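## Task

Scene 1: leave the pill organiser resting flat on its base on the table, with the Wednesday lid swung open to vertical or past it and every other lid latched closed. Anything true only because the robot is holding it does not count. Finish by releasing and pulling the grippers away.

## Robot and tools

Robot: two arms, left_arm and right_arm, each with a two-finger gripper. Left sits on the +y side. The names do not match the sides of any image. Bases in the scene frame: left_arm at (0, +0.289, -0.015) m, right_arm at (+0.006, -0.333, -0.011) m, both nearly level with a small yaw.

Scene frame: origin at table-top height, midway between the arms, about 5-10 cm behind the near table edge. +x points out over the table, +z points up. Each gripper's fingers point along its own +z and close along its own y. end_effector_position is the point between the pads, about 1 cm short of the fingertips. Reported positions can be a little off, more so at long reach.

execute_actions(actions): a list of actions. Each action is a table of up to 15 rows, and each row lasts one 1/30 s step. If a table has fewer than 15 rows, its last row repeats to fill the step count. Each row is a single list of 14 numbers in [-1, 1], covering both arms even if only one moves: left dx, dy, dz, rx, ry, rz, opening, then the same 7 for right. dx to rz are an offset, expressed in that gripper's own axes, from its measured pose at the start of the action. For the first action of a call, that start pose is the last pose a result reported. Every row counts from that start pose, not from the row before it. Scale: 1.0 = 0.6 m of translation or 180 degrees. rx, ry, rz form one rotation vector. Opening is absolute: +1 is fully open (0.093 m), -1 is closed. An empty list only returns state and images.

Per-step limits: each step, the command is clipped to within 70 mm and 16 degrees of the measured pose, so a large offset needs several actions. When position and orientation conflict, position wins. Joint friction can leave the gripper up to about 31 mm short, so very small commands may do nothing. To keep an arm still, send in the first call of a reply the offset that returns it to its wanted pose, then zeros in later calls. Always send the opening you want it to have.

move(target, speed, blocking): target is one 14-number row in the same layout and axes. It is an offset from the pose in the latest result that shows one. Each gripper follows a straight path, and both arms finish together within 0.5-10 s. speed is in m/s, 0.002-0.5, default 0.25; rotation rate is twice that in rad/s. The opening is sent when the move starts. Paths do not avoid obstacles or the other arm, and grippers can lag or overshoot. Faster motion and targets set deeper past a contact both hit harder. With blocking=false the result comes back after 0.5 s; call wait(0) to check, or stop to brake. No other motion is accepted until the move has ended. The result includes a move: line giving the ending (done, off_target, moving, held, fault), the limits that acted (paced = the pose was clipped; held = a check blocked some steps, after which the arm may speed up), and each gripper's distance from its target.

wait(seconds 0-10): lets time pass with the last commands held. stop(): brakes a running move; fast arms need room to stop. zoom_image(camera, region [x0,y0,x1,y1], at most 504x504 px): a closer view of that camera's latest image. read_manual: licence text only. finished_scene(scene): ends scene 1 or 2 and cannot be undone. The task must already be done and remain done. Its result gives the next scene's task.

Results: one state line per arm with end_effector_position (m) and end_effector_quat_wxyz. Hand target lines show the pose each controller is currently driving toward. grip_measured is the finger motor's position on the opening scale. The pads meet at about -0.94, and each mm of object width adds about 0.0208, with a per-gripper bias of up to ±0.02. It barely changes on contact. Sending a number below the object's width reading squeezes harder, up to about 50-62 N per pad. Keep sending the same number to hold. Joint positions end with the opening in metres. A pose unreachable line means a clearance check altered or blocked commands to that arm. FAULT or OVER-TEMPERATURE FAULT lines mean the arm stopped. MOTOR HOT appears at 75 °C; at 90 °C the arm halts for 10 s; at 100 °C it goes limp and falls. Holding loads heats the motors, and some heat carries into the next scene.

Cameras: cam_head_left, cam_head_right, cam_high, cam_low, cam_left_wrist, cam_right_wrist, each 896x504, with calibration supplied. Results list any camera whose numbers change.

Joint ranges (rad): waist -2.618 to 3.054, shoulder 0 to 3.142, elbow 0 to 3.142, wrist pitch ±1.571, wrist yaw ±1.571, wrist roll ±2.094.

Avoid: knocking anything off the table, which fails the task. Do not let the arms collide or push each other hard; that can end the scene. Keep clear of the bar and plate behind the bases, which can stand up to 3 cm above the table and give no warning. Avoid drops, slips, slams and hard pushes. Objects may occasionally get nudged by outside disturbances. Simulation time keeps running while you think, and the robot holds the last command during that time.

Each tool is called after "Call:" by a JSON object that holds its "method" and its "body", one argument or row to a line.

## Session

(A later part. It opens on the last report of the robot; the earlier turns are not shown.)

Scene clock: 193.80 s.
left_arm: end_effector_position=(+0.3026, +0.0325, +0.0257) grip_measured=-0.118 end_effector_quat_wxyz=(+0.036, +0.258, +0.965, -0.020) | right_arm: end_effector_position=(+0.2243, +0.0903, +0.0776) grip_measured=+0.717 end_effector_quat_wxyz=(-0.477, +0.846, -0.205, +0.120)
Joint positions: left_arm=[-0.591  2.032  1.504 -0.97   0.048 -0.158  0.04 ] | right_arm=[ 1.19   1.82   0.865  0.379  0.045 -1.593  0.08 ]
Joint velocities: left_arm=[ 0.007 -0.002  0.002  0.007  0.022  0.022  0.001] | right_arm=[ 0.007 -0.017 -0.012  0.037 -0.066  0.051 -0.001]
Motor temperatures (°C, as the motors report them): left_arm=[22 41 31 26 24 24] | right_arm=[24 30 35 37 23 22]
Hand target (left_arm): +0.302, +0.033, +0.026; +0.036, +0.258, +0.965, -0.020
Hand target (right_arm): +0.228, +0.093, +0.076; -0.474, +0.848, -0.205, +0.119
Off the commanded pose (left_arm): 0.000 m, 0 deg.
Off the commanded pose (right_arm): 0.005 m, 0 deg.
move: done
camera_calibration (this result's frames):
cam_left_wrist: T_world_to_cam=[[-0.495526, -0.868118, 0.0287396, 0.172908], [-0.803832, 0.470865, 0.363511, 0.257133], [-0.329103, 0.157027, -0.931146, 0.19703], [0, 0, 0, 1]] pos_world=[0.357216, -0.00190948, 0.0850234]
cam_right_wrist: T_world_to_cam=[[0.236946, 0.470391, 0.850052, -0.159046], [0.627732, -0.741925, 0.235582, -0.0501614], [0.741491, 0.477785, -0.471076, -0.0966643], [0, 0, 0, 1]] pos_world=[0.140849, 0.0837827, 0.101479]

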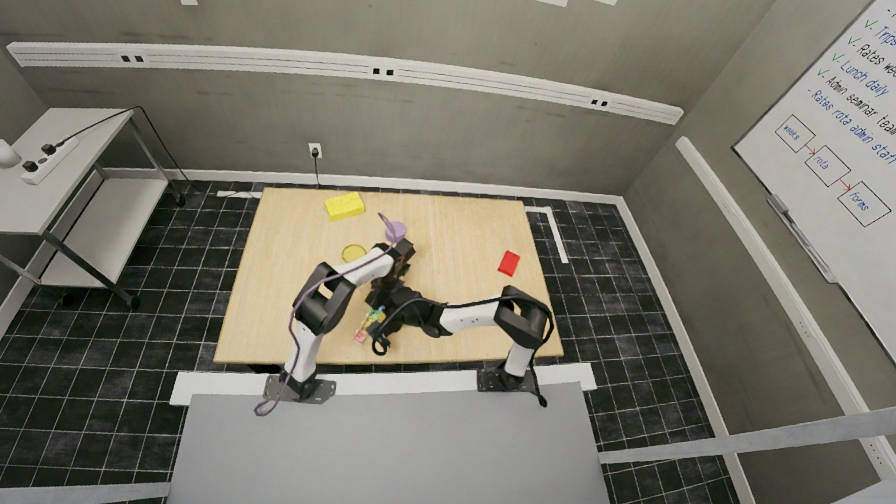

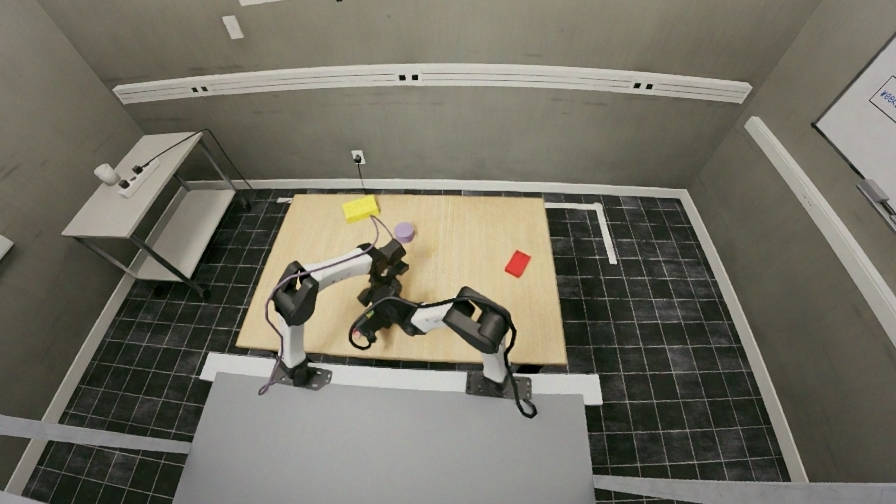

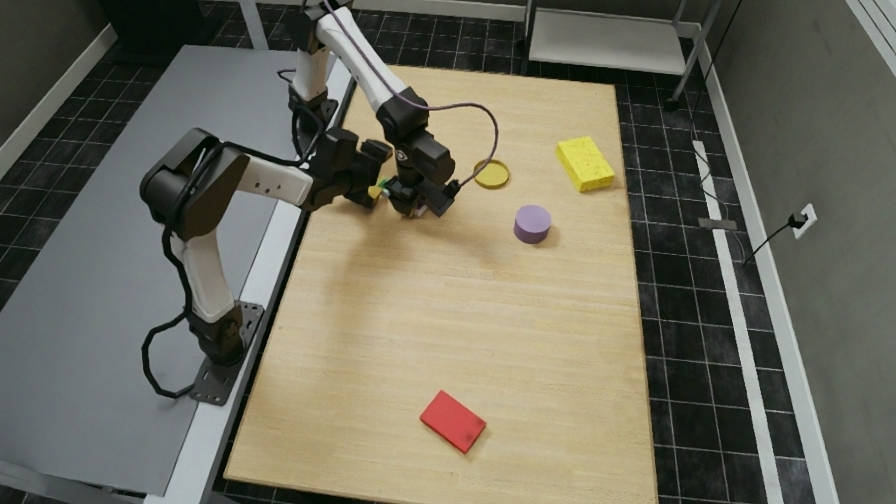

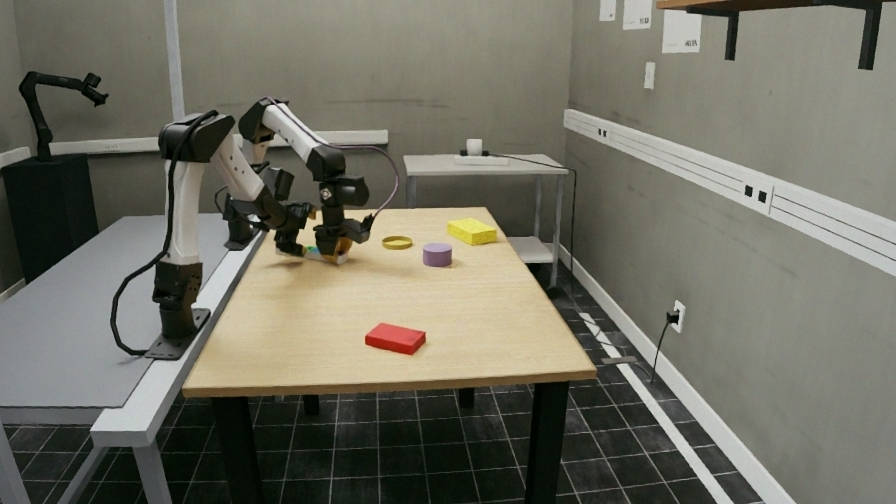

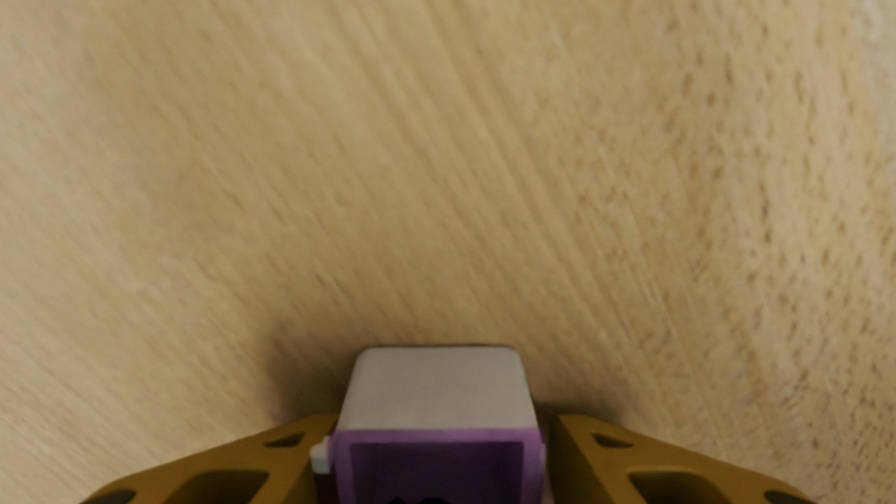

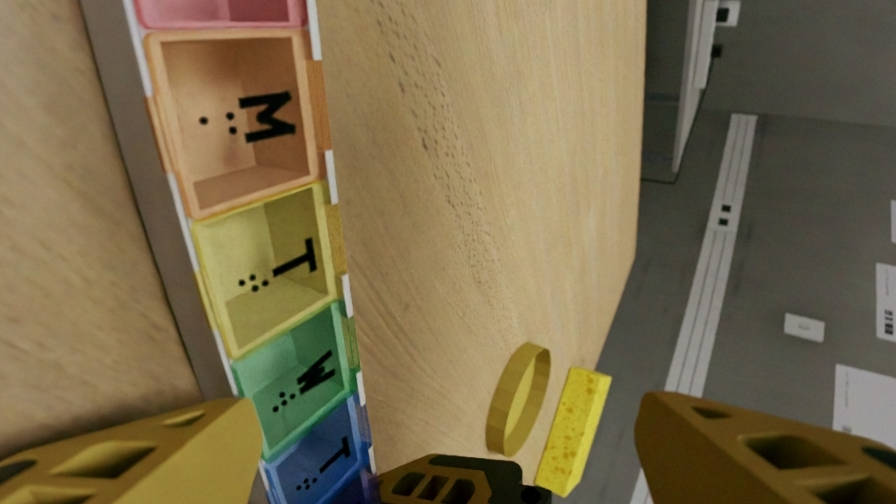

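Call:
{"method": "zoom_image", "body": {
  "camera": "cam_right_wrist",
  "region": [130, 300, 400, 504]
}}

Call:
{"method": "zoom_image", "body": {
  "camera": "cam_high",
  "region": [340, 150, 440, 230]
}}

Region (130, 300, 400, 504) of cam_right_wrist's 896x504 image, scaled by 1.867, with more detail than that image has; it fills the top 381 rows of this view, and the rest is white.

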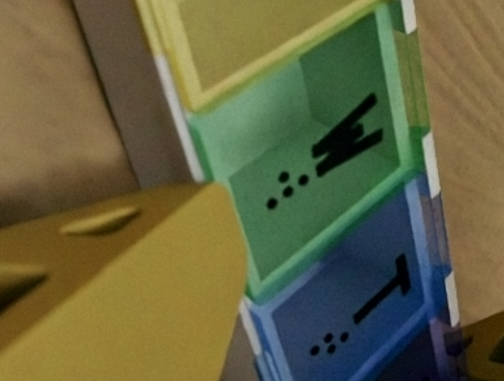

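Region (340, 150, 440, 230) of cam_high's 896x504 image, scaled by 5.040, with more detail than that image has; it fills the top 403 rows of this view, and the rest is white.

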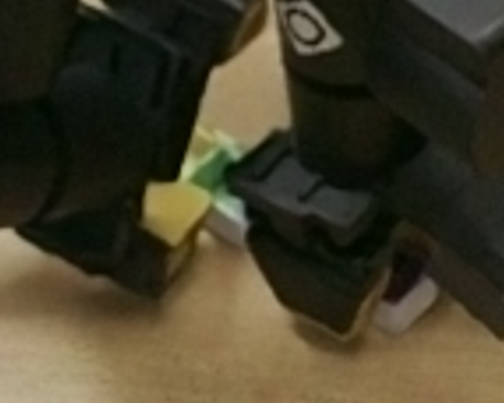

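Call:
{"method": "move", "body": {
  "target": [0, 0, 0, 0, 0, 0, -0.36, 0, 0.0268, 0.0142, -0.0127, 0, 0, 1.0],
  "speed": 0.025
}}

Scene clock: 230.80 s.
left_arm: end_effector_position=(+0.3028, +0.0328, +0.0256) grip_measured=-0.346 end_effector_quat_wxyz=(+0.037, +0.258, +0.965, -0.019) | right_arm: end_effector_position=(+0.2253, +0.0919, +0.0828) grip_measured=+0.996 end_effector_quat_wxyz=(-0.485, +0.841, -0.204, +0.122)
Joint positions: left_arm=[-0.592  2.032  1.504 -0.97   0.045 -0.158  0.029] | right_arm=[ 1.19   1.816  0.866  0.392  0.045 -1.594  0.093]
Joint velocities: left_arm=[ 0.002 -0.002 -0.022  0.037 -0.007  0.037 -0.001] | right_arm=[ 0.002 -0.007 -0.007  0.037  0.007 -0.066 -0.001]
Motor temperatures (°C, as the motors report them): left_arm=[22 46 32 26 24 24] | right_arm=[24 32 36 37 23 22]
Hand target (left_arm): +0.303, +0.033, +0.026; +0.036, +0.258, +0.965, -0.020
Hand target (right_arm): +0.223, +0.088, +0.060; -0.460, +0.855, -0.208, +0.116
Off the commanded pose (left_arm): 0.000 m, 0 deg.
Off the commanded pose (right_arm): 0.024 m, 3 deg.
move: off_target (right_arm)
camera_calibration (this result's frames):
cam_left_wrist: T_world_to_cam=[[-0.496371, -0.86772, 0.026046, 0.173515], [-0.80402, 0.470832, 0.363139, 0.257244], [-0.327366, 0.15931, -0.931371, 0.196451], [0, 0, 0, 1]] pos_world=[0.357268, -0.00185258, 0.085034]
cam_right_wrist: T_world_to_cam=[[0.229581, 0.456232, 0.859736, -0.162343], [0.625499, -0.745922, 0.228804, -0.0493494], [0.745683, 0.485235, -0.456622, -0.0986003], [0, 0, 0, 1]] pos_world=[0.141663, 0.0850995, 0.10584]

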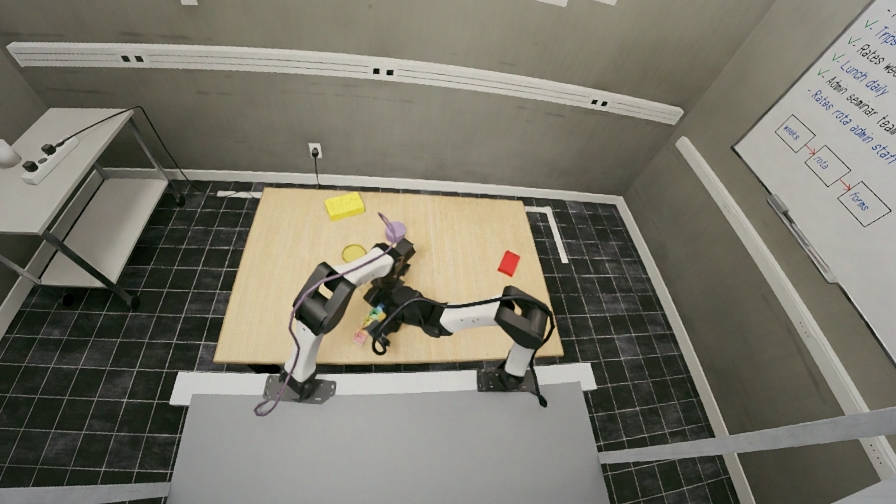

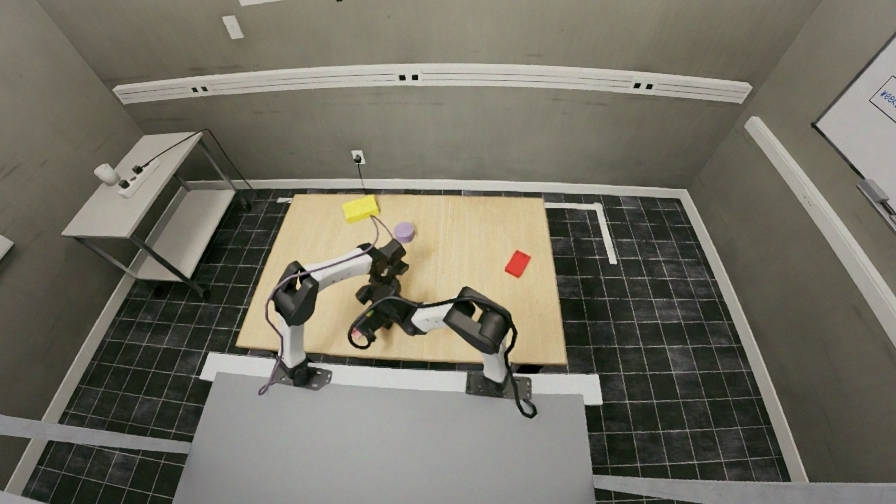

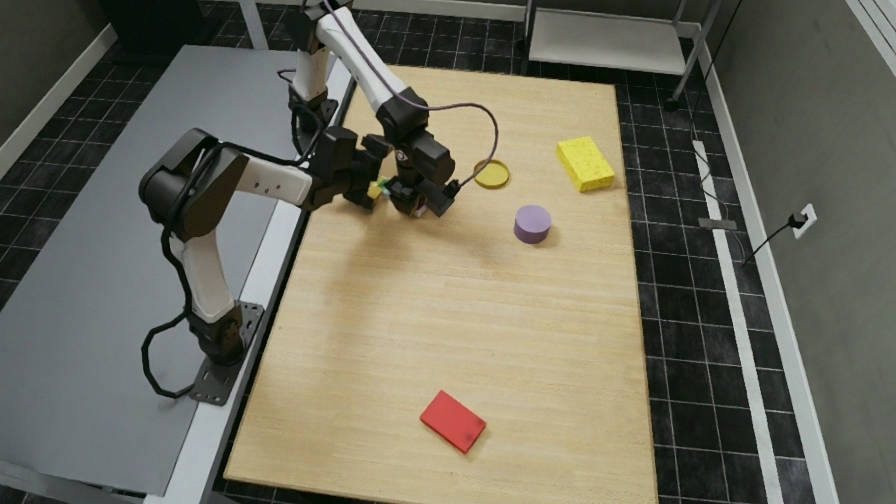

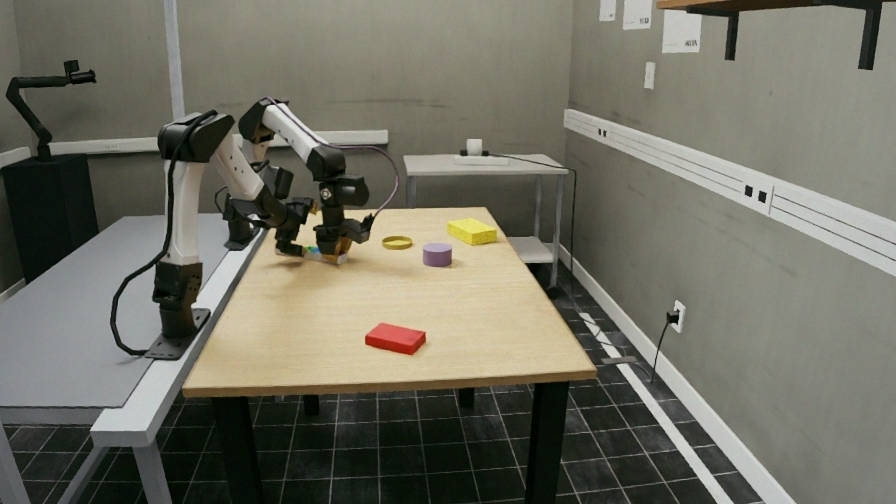

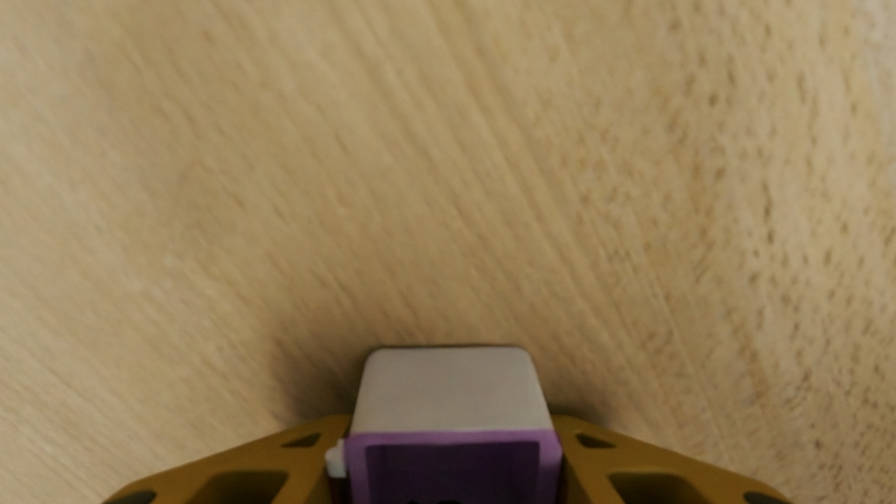

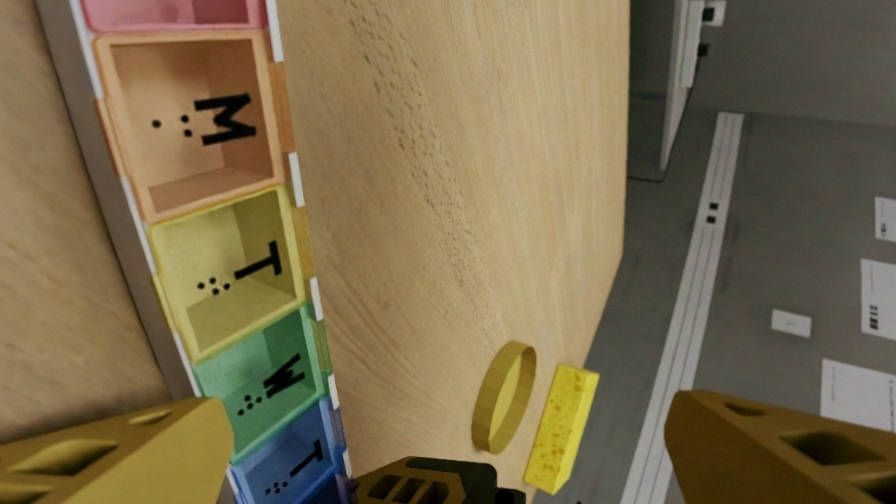

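Call:
{"method": "move", "body": {
  "target": [0, 0, 0, 0, 0, 0, -0.36, 0, 0.0307, -0.0208, -0.0095, 0, 0, 1.0],
  "speed": 0.03
}}

Scene clock: 260.43 s.
left_arm: end_effector_position=(+0.3028, +0.0328, +0.0256) grip_measured=-0.346 end_effector_quat_wxyz=(+0.037, +0.258, +0.965, -0.019) | right_arm: end_effector_position=(+0.2188, +0.0792, +0.0751) grip_measured=+0.996 end_effector_quat_wxyz=(-0.476, +0.847, -0.205, +0.120)
Joint positions: left_arm=[-0.592  2.032  1.504 -0.97   0.045 -0.158  0.029] | right_arm=[ 1.19   1.786  0.812  0.394  0.045 -1.594  0.093]
Joint velocities: left_arm=[-0.002 -0.007 -0.002  0.007 -0.022  0.051  0.001] | right_arm=[ 0.007 -0.017 -0.022 -0.007 -0.066 -0.066 -0.001]
Motor temperatures (°C, as the motors report them): left_arm=[22 48 33 25 24 24] | right_arm=[24 31 35 37 23 22]
Hand target (left_arm): +0.303, +0.033, +0.026; +0.037, +0.258, +0.965, -0.019
Hand target (right_arm): +0.216, +0.074, +0.073; -0.472, +0.849, -0.206, +0.119
Off the commanded pose (left_arm): 0.000 m, 0 deg.
Off the commanded pose (right_arm): 0.006 m, 0 deg.
move: done
camera_calibration (this result's frames):
cam_left_wrist: T_world_to_cam=[[-0.496371, -0.86772, 0.026046, 0.173515], [-0.80402, 0.470832, 0.363139, 0.257244], [-0.327366, 0.15931, -0.931371, 0.196451], [0, 0, 0, 1]] pos_world=[0.357268, -0.00185258, 0.085034]
cam_right_wrist: T_world_to_cam=[[0.237487, 0.473391, 0.848234, -0.150646], [0.628333, -0.7408, 0.237514, -0.0547092], [0.740809, 0.476567, -0.473378, -0.0880602], [0, 0, 0, 1]] pos_world=[0.135388, 0.0727524, 0.0990914]

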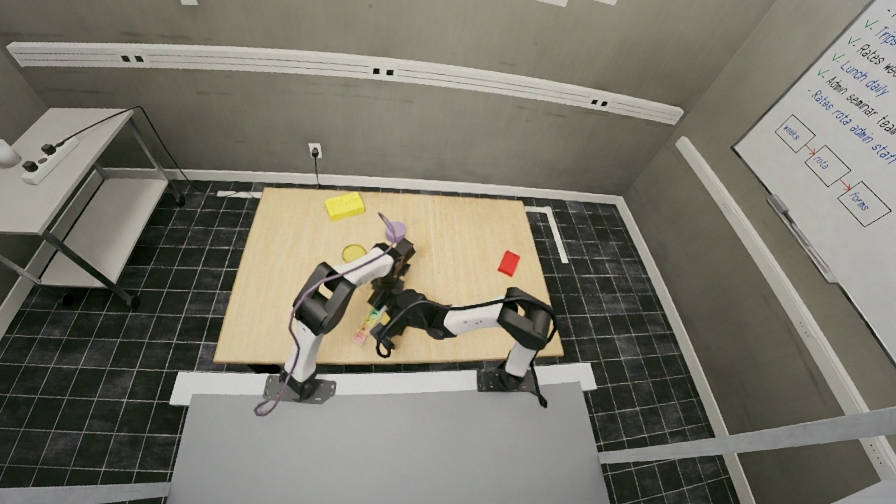

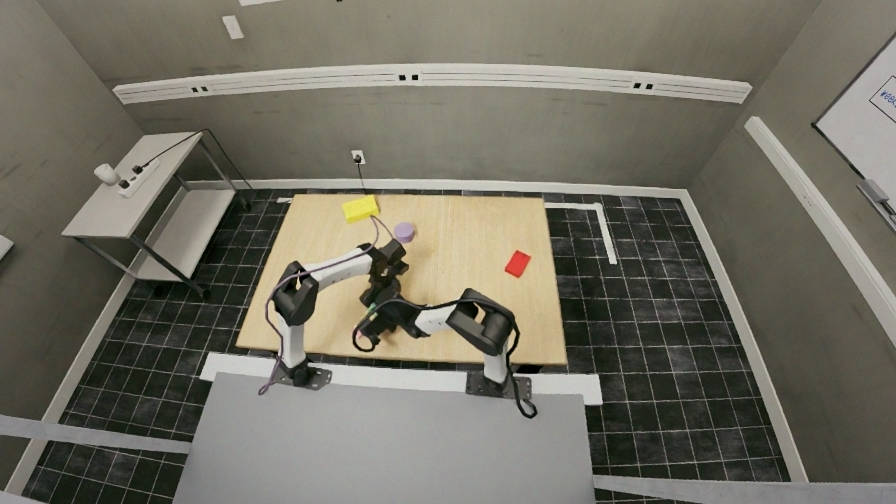

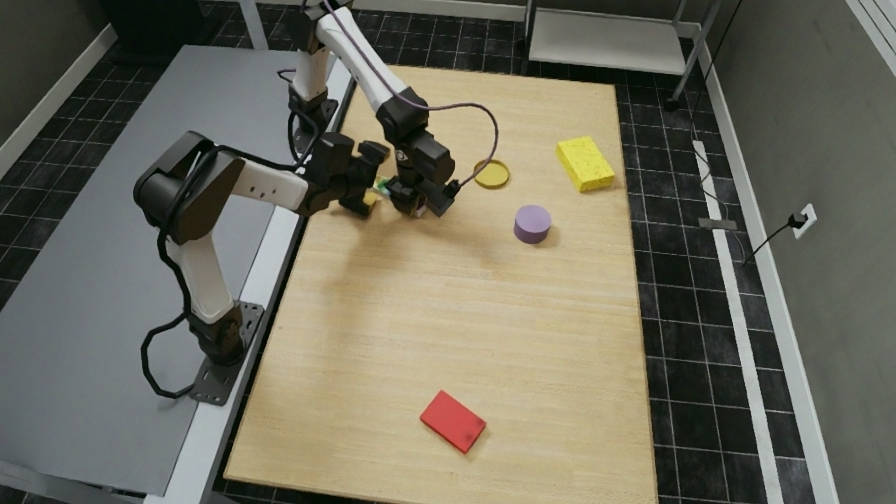

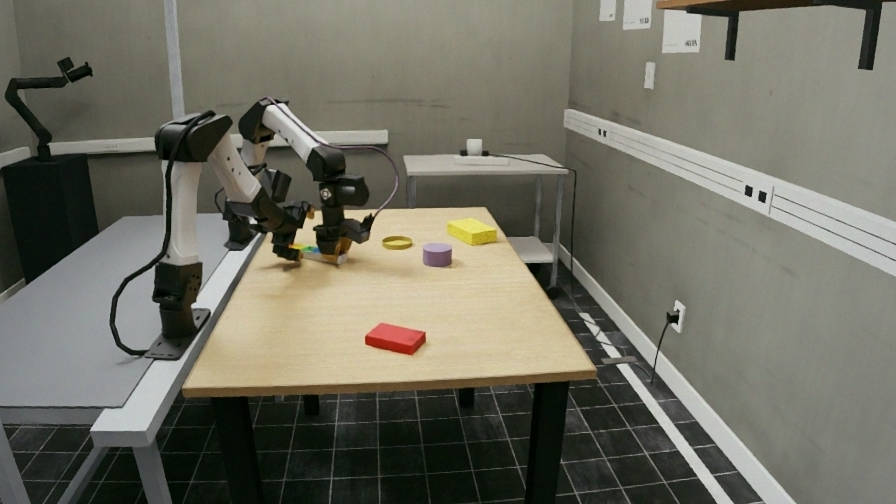

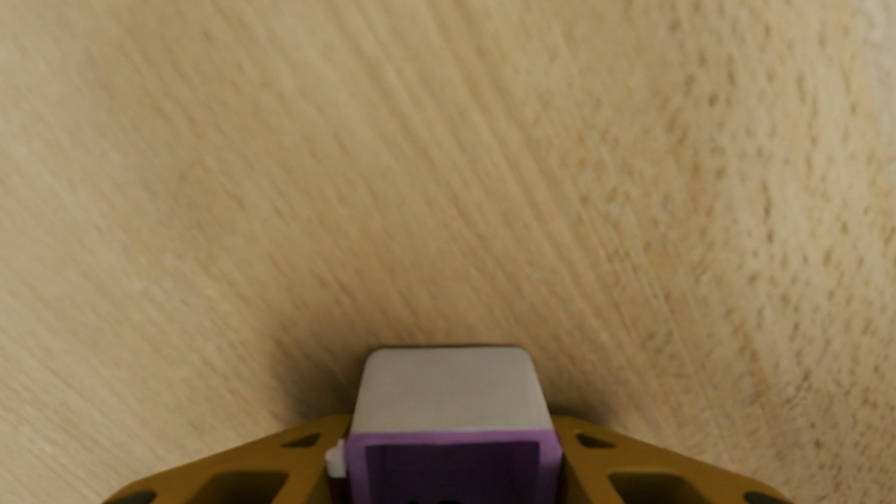

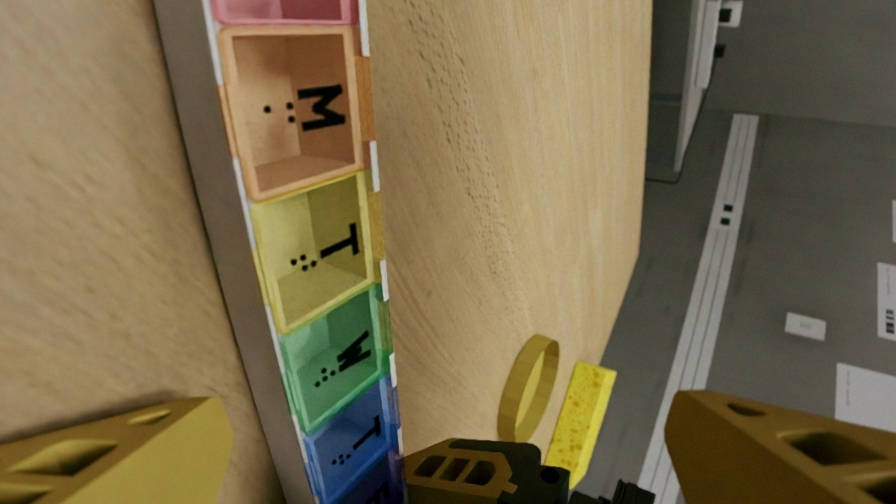

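Call:
{"method": "execute_actions", "body": {
  "actions": [
    [[0,0,0,0,0,0,-0.36, 0,-0.01795,0.0054,0.00637,0,0,0.72],[0,0,0,0,0,0,-0.36, 0,-0.01727,0.0072,0.00582,0,0,0.72],[0,0,0,0,0,0,-0.36, 0,-0.0166,0.009,0.00528,0,0,0.72],[0,0,0,0,0,0,-0.36, 0,-0.01592,0.01079,0.00473,0,0,0.72],[0,0,0,0,0,0,-0.36, 0,-0.01525,0.01259,0.00419,0,0,0.72],[0,0,0,0,0,0,-0.36, 0,-0.01457,0.01439,0.00364,0,0,0.72],[0,0,0,0,0,0,-0.36, 0,-0.01389,0.01619,0.00309,0,0,0.72],[0,0,0,0,0,0,-0.36, 0,-0.01322,0.01799,0.00255,0,0,0.72],[0,0,0,0,0,0,-0.36, 0,-0.01254,0.01978,0.002,0,0,0.72],[0,0,0,0,0,0,-0.36, 0,-0.01187,0.02158,0.00146,0,0,0.72],[0,0,0,0,0,0,-0.36, 0,-0.01119,0.02338,0.00091,0,0,0.72],[0,0,0,0,0,0,-0.36, 0,-0.01051,0.02518,0.00036,0,0,0.72],[0,0,0,0,0,0,-0.36, 0,-0.00984,0.02698,-0.00018,0,0,0.72],[0,0,0,0,0,0,-0.36, 0,-0.00916,0.02877,-0.00073,0,0,0.72],[0,0,0,0,0,0,-0.36, 0,-0.00848,0.03057,-0.00127,0,0,0.72]]
  ]
}}

Call:
{"method": "wait", "body": {
  "seconds": 0.5
}}

Scene clock: 281.13 s.
left_arm: end_effector_position=(+0.3028, +0.0328, +0.0256) grip_measured=-0.346 end_effector_quat_wxyz=(+0.037, +0.258, +0.965, -0.019) | right_arm: end_effector_position=(+0.2232, +0.0886, +0.0702) grip_measured=+0.722 end_effector_quat_wxyz=(-0.473, +0.848, -0.205, +0.119)
Joint positions: left_arm=[-0.592  2.032  1.504 -0.97   0.045 -0.158  0.029] | right_arm=[ 1.19   1.833  0.853  0.394  0.045 -1.594  0.08 ]
Joint velocities: left_arm=[ 0.002 -0.012  0.002  0.022 -0.051 -0.051  0.   ] | right_arm=[-0.012  0.139  0.071 -0.007  0.022  0.022  0.   ]
Motor temperatures (°C, as the motors report them): left_arm=[22 49 33 25 24 24] | right_arm=[24 35 34 38 23 22]
Hand target (left_arm): +0.303, +0.033, +0.026; +0.037, +0.258, +0.965, -0.019
Hand target (right_arm): +0.227, +0.095, +0.070; -0.474, +0.848, -0.205, +0.120
Off the commanded pose (left_arm): 0.000 m, 0 deg.
Off the commanded pose (right_arm): 0.008 m, 0 deg.
camera_calibration (this result's frames):
cam_left_wrist: T_world_to_cam=[[-0.496371, -0.86772, 0.026046, 0.173515], [-0.80402, 0.470832, 0.363139, 0.257244], [-0.327366, 0.15931, -0.931371, 0.196451], [0, 0, 0, 1]] pos_world=[0.357268, -0.00185258, 0.085034]
cam_right_wrist: T_world_to_cam=[[0.239646, 0.478085, 0.844988, -0.152625], [0.629129, -0.739357, 0.239893, -0.0498032], [0.739437, 0.474116, -0.477961, -0.0972754], [0, 0, 0, 1]] pos_world=[0.139838, 0.0822655, 0.0944201]

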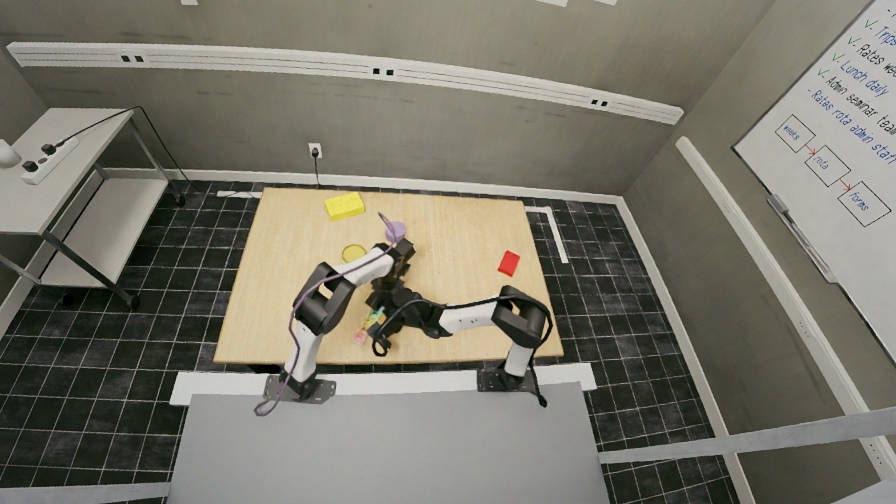

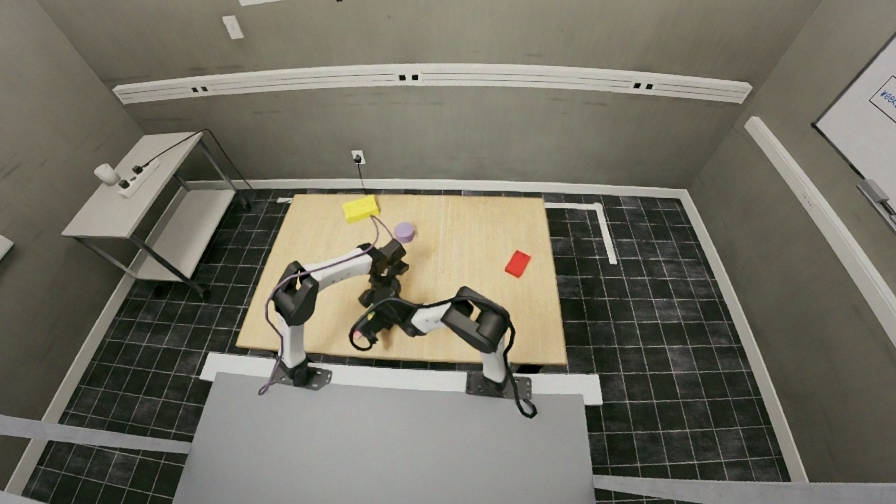

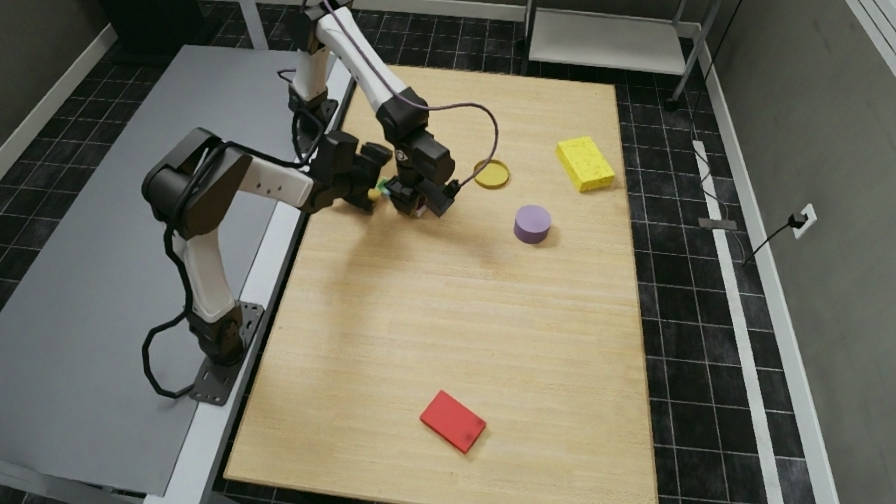

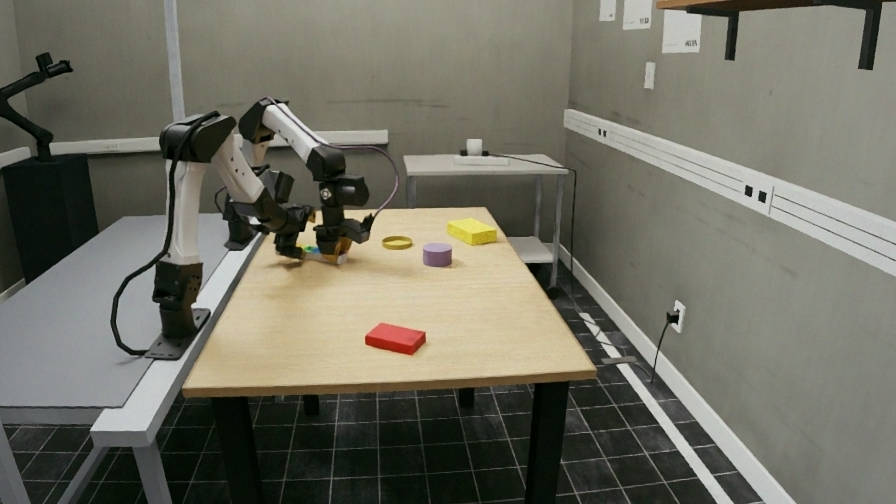

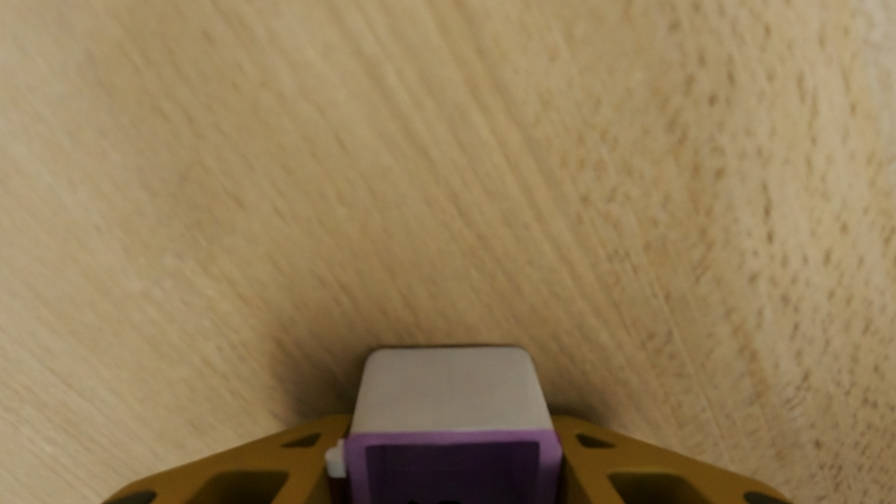

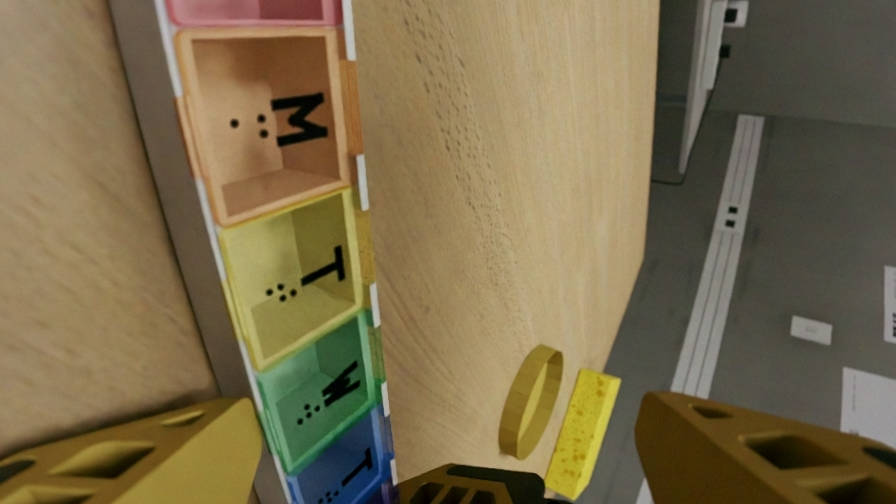

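Scene clock: 281.63 s.
left_arm: end_effector_position=(+0.3028, +0.0328, +0.0256) grip_measured=-0.346 end_effector_quat_wxyz=(+0.037, +0.258, +0.965, -0.019) | right_arm: end_effector_position=(+0.2235, +0.0894, +0.0673) grip_measured=+0.722 end_effector_quat_wxyz=(-0.471, +0.850, -0.206, +0.119)
Joint positions: left_arm=[-0.592  2.032  1.504 -0.97   0.045 -0.158  0.029] | right_arm=[ 1.19   1.843  0.857  0.394  0.045 -1.594  0.08 ]
Joint velocities: left_arm=[-0.007  0.002  0.002 -0.066  0.022  0.022 -0.001] | right_arm=[ 0.007 -0.002 -0.012 -0.051 -0.007 -0.022  0.   ]
Motor temperatures (°C, as the motors report them): left_arm=[22 49 33 25 24 24] | right_arm=[24 35 34 38 23 22]
Hand target (left_arm): +0.303, +0.033, +0.026; +0.037, +0.258, +0.965, -0.019
Hand target (right_arm): +0.227, +0.095, +0.070; -0.474, +0.848, -0.205, +0.120
Off the commanded pose (left_arm): 0.000 m, 0 deg.
Off the commanded pose (right_arm): 0.008 m, 0 deg.
wait: 0.50 s; at rest by 0.23 s
camera_calibration (this result's frames):
cam_left_wrist: T_world_to_cam=[[-0.496371, -0.86772, 0.026046, 0.173515], [-0.80402, 0.470832, 0.363139, 0.257244], [-0.327366, 0.15931, -0.931371, 0.196451], [0, 0, 0, 1]] pos_world=[0.357268, -0.00185258, 0.085034]
cam_right_wrist: T_world_to_cam=[[0.241662, 0.48247, 0.841916, -0.151304], [0.62988, -0.737991, 0.242115, -0.04912], [0.73814, 0.471796, -0.482243, -0.0984796], [0, 0, 0, 1]] pos_world=[0.140196, 0.0832116, 0.0917864]

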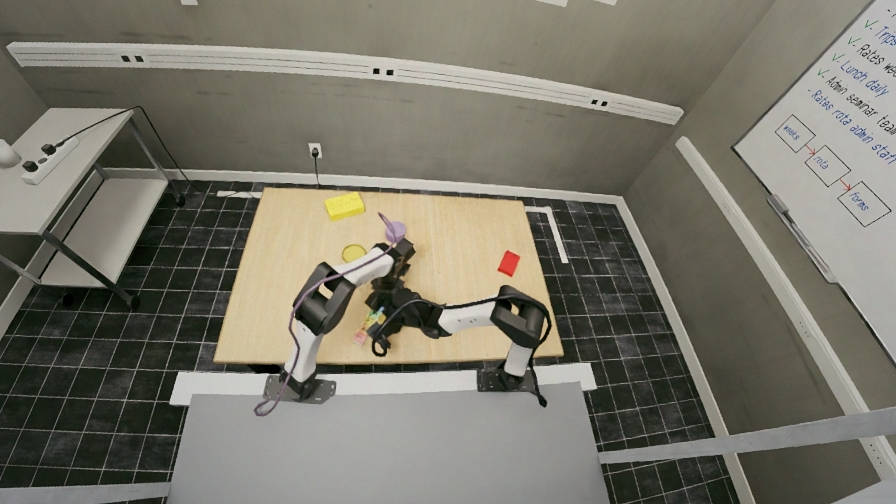

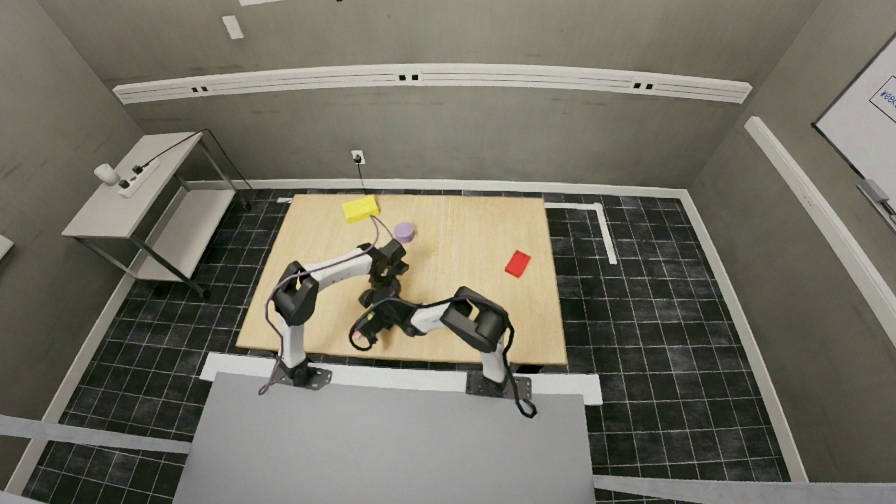

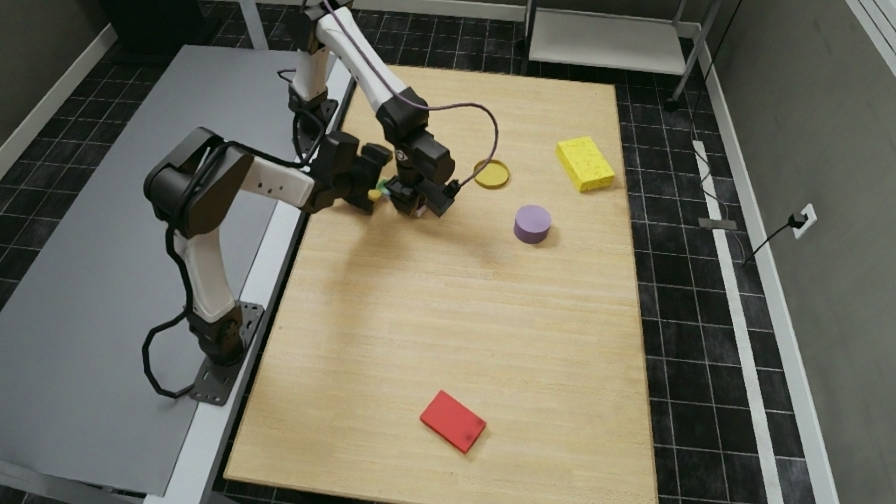

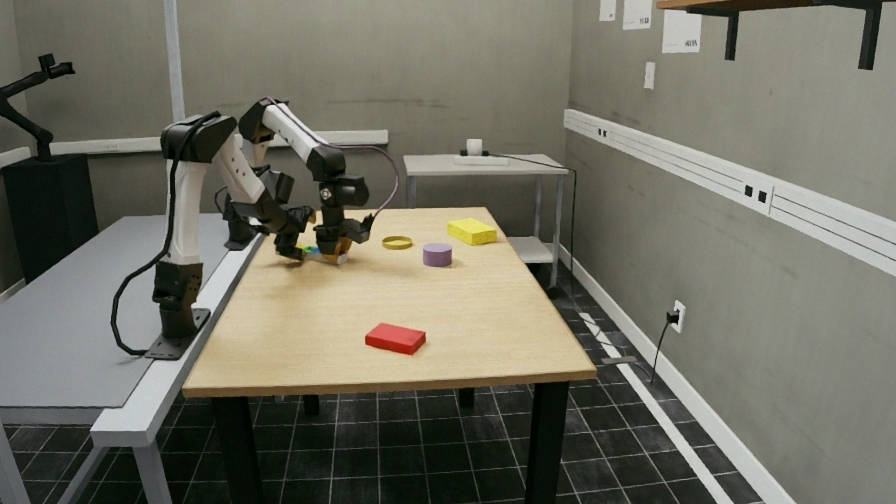

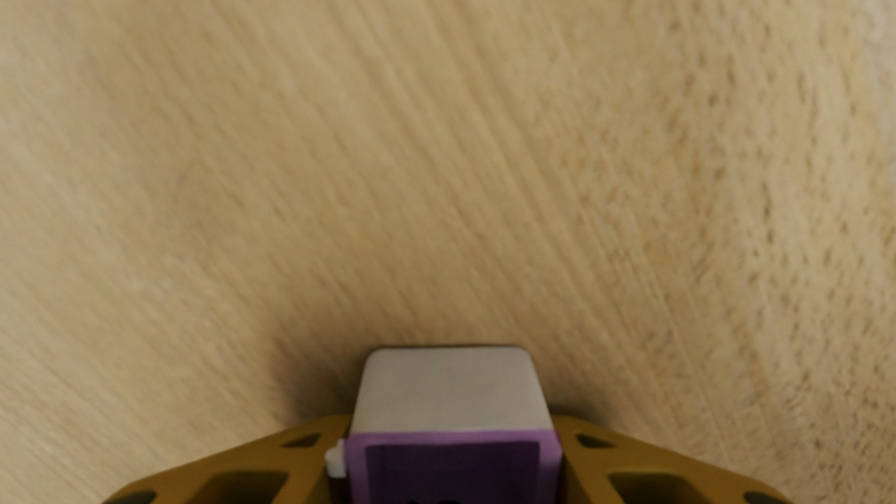

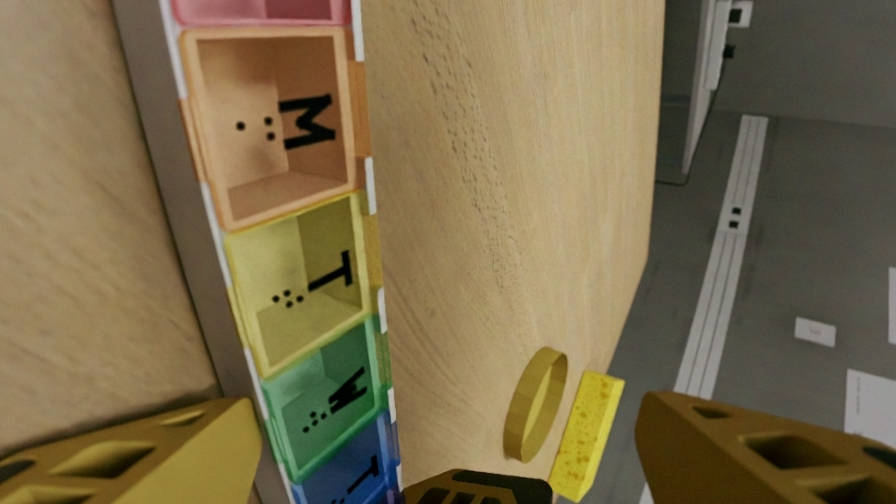

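Call:
{"method": "zoom_image", "body": {
  "camera": "cam_right_wrist",
  "region": [190, 350, 360, 504]
}}

Region (190, 350, 360, 504) of cam_right_wrist's 896x504 image, scaled by 2.965, with more detail than that image has; it fills the top 457 rows of this view, and the rest is white.

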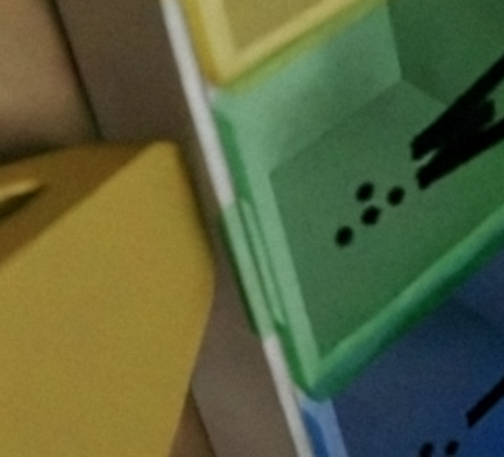

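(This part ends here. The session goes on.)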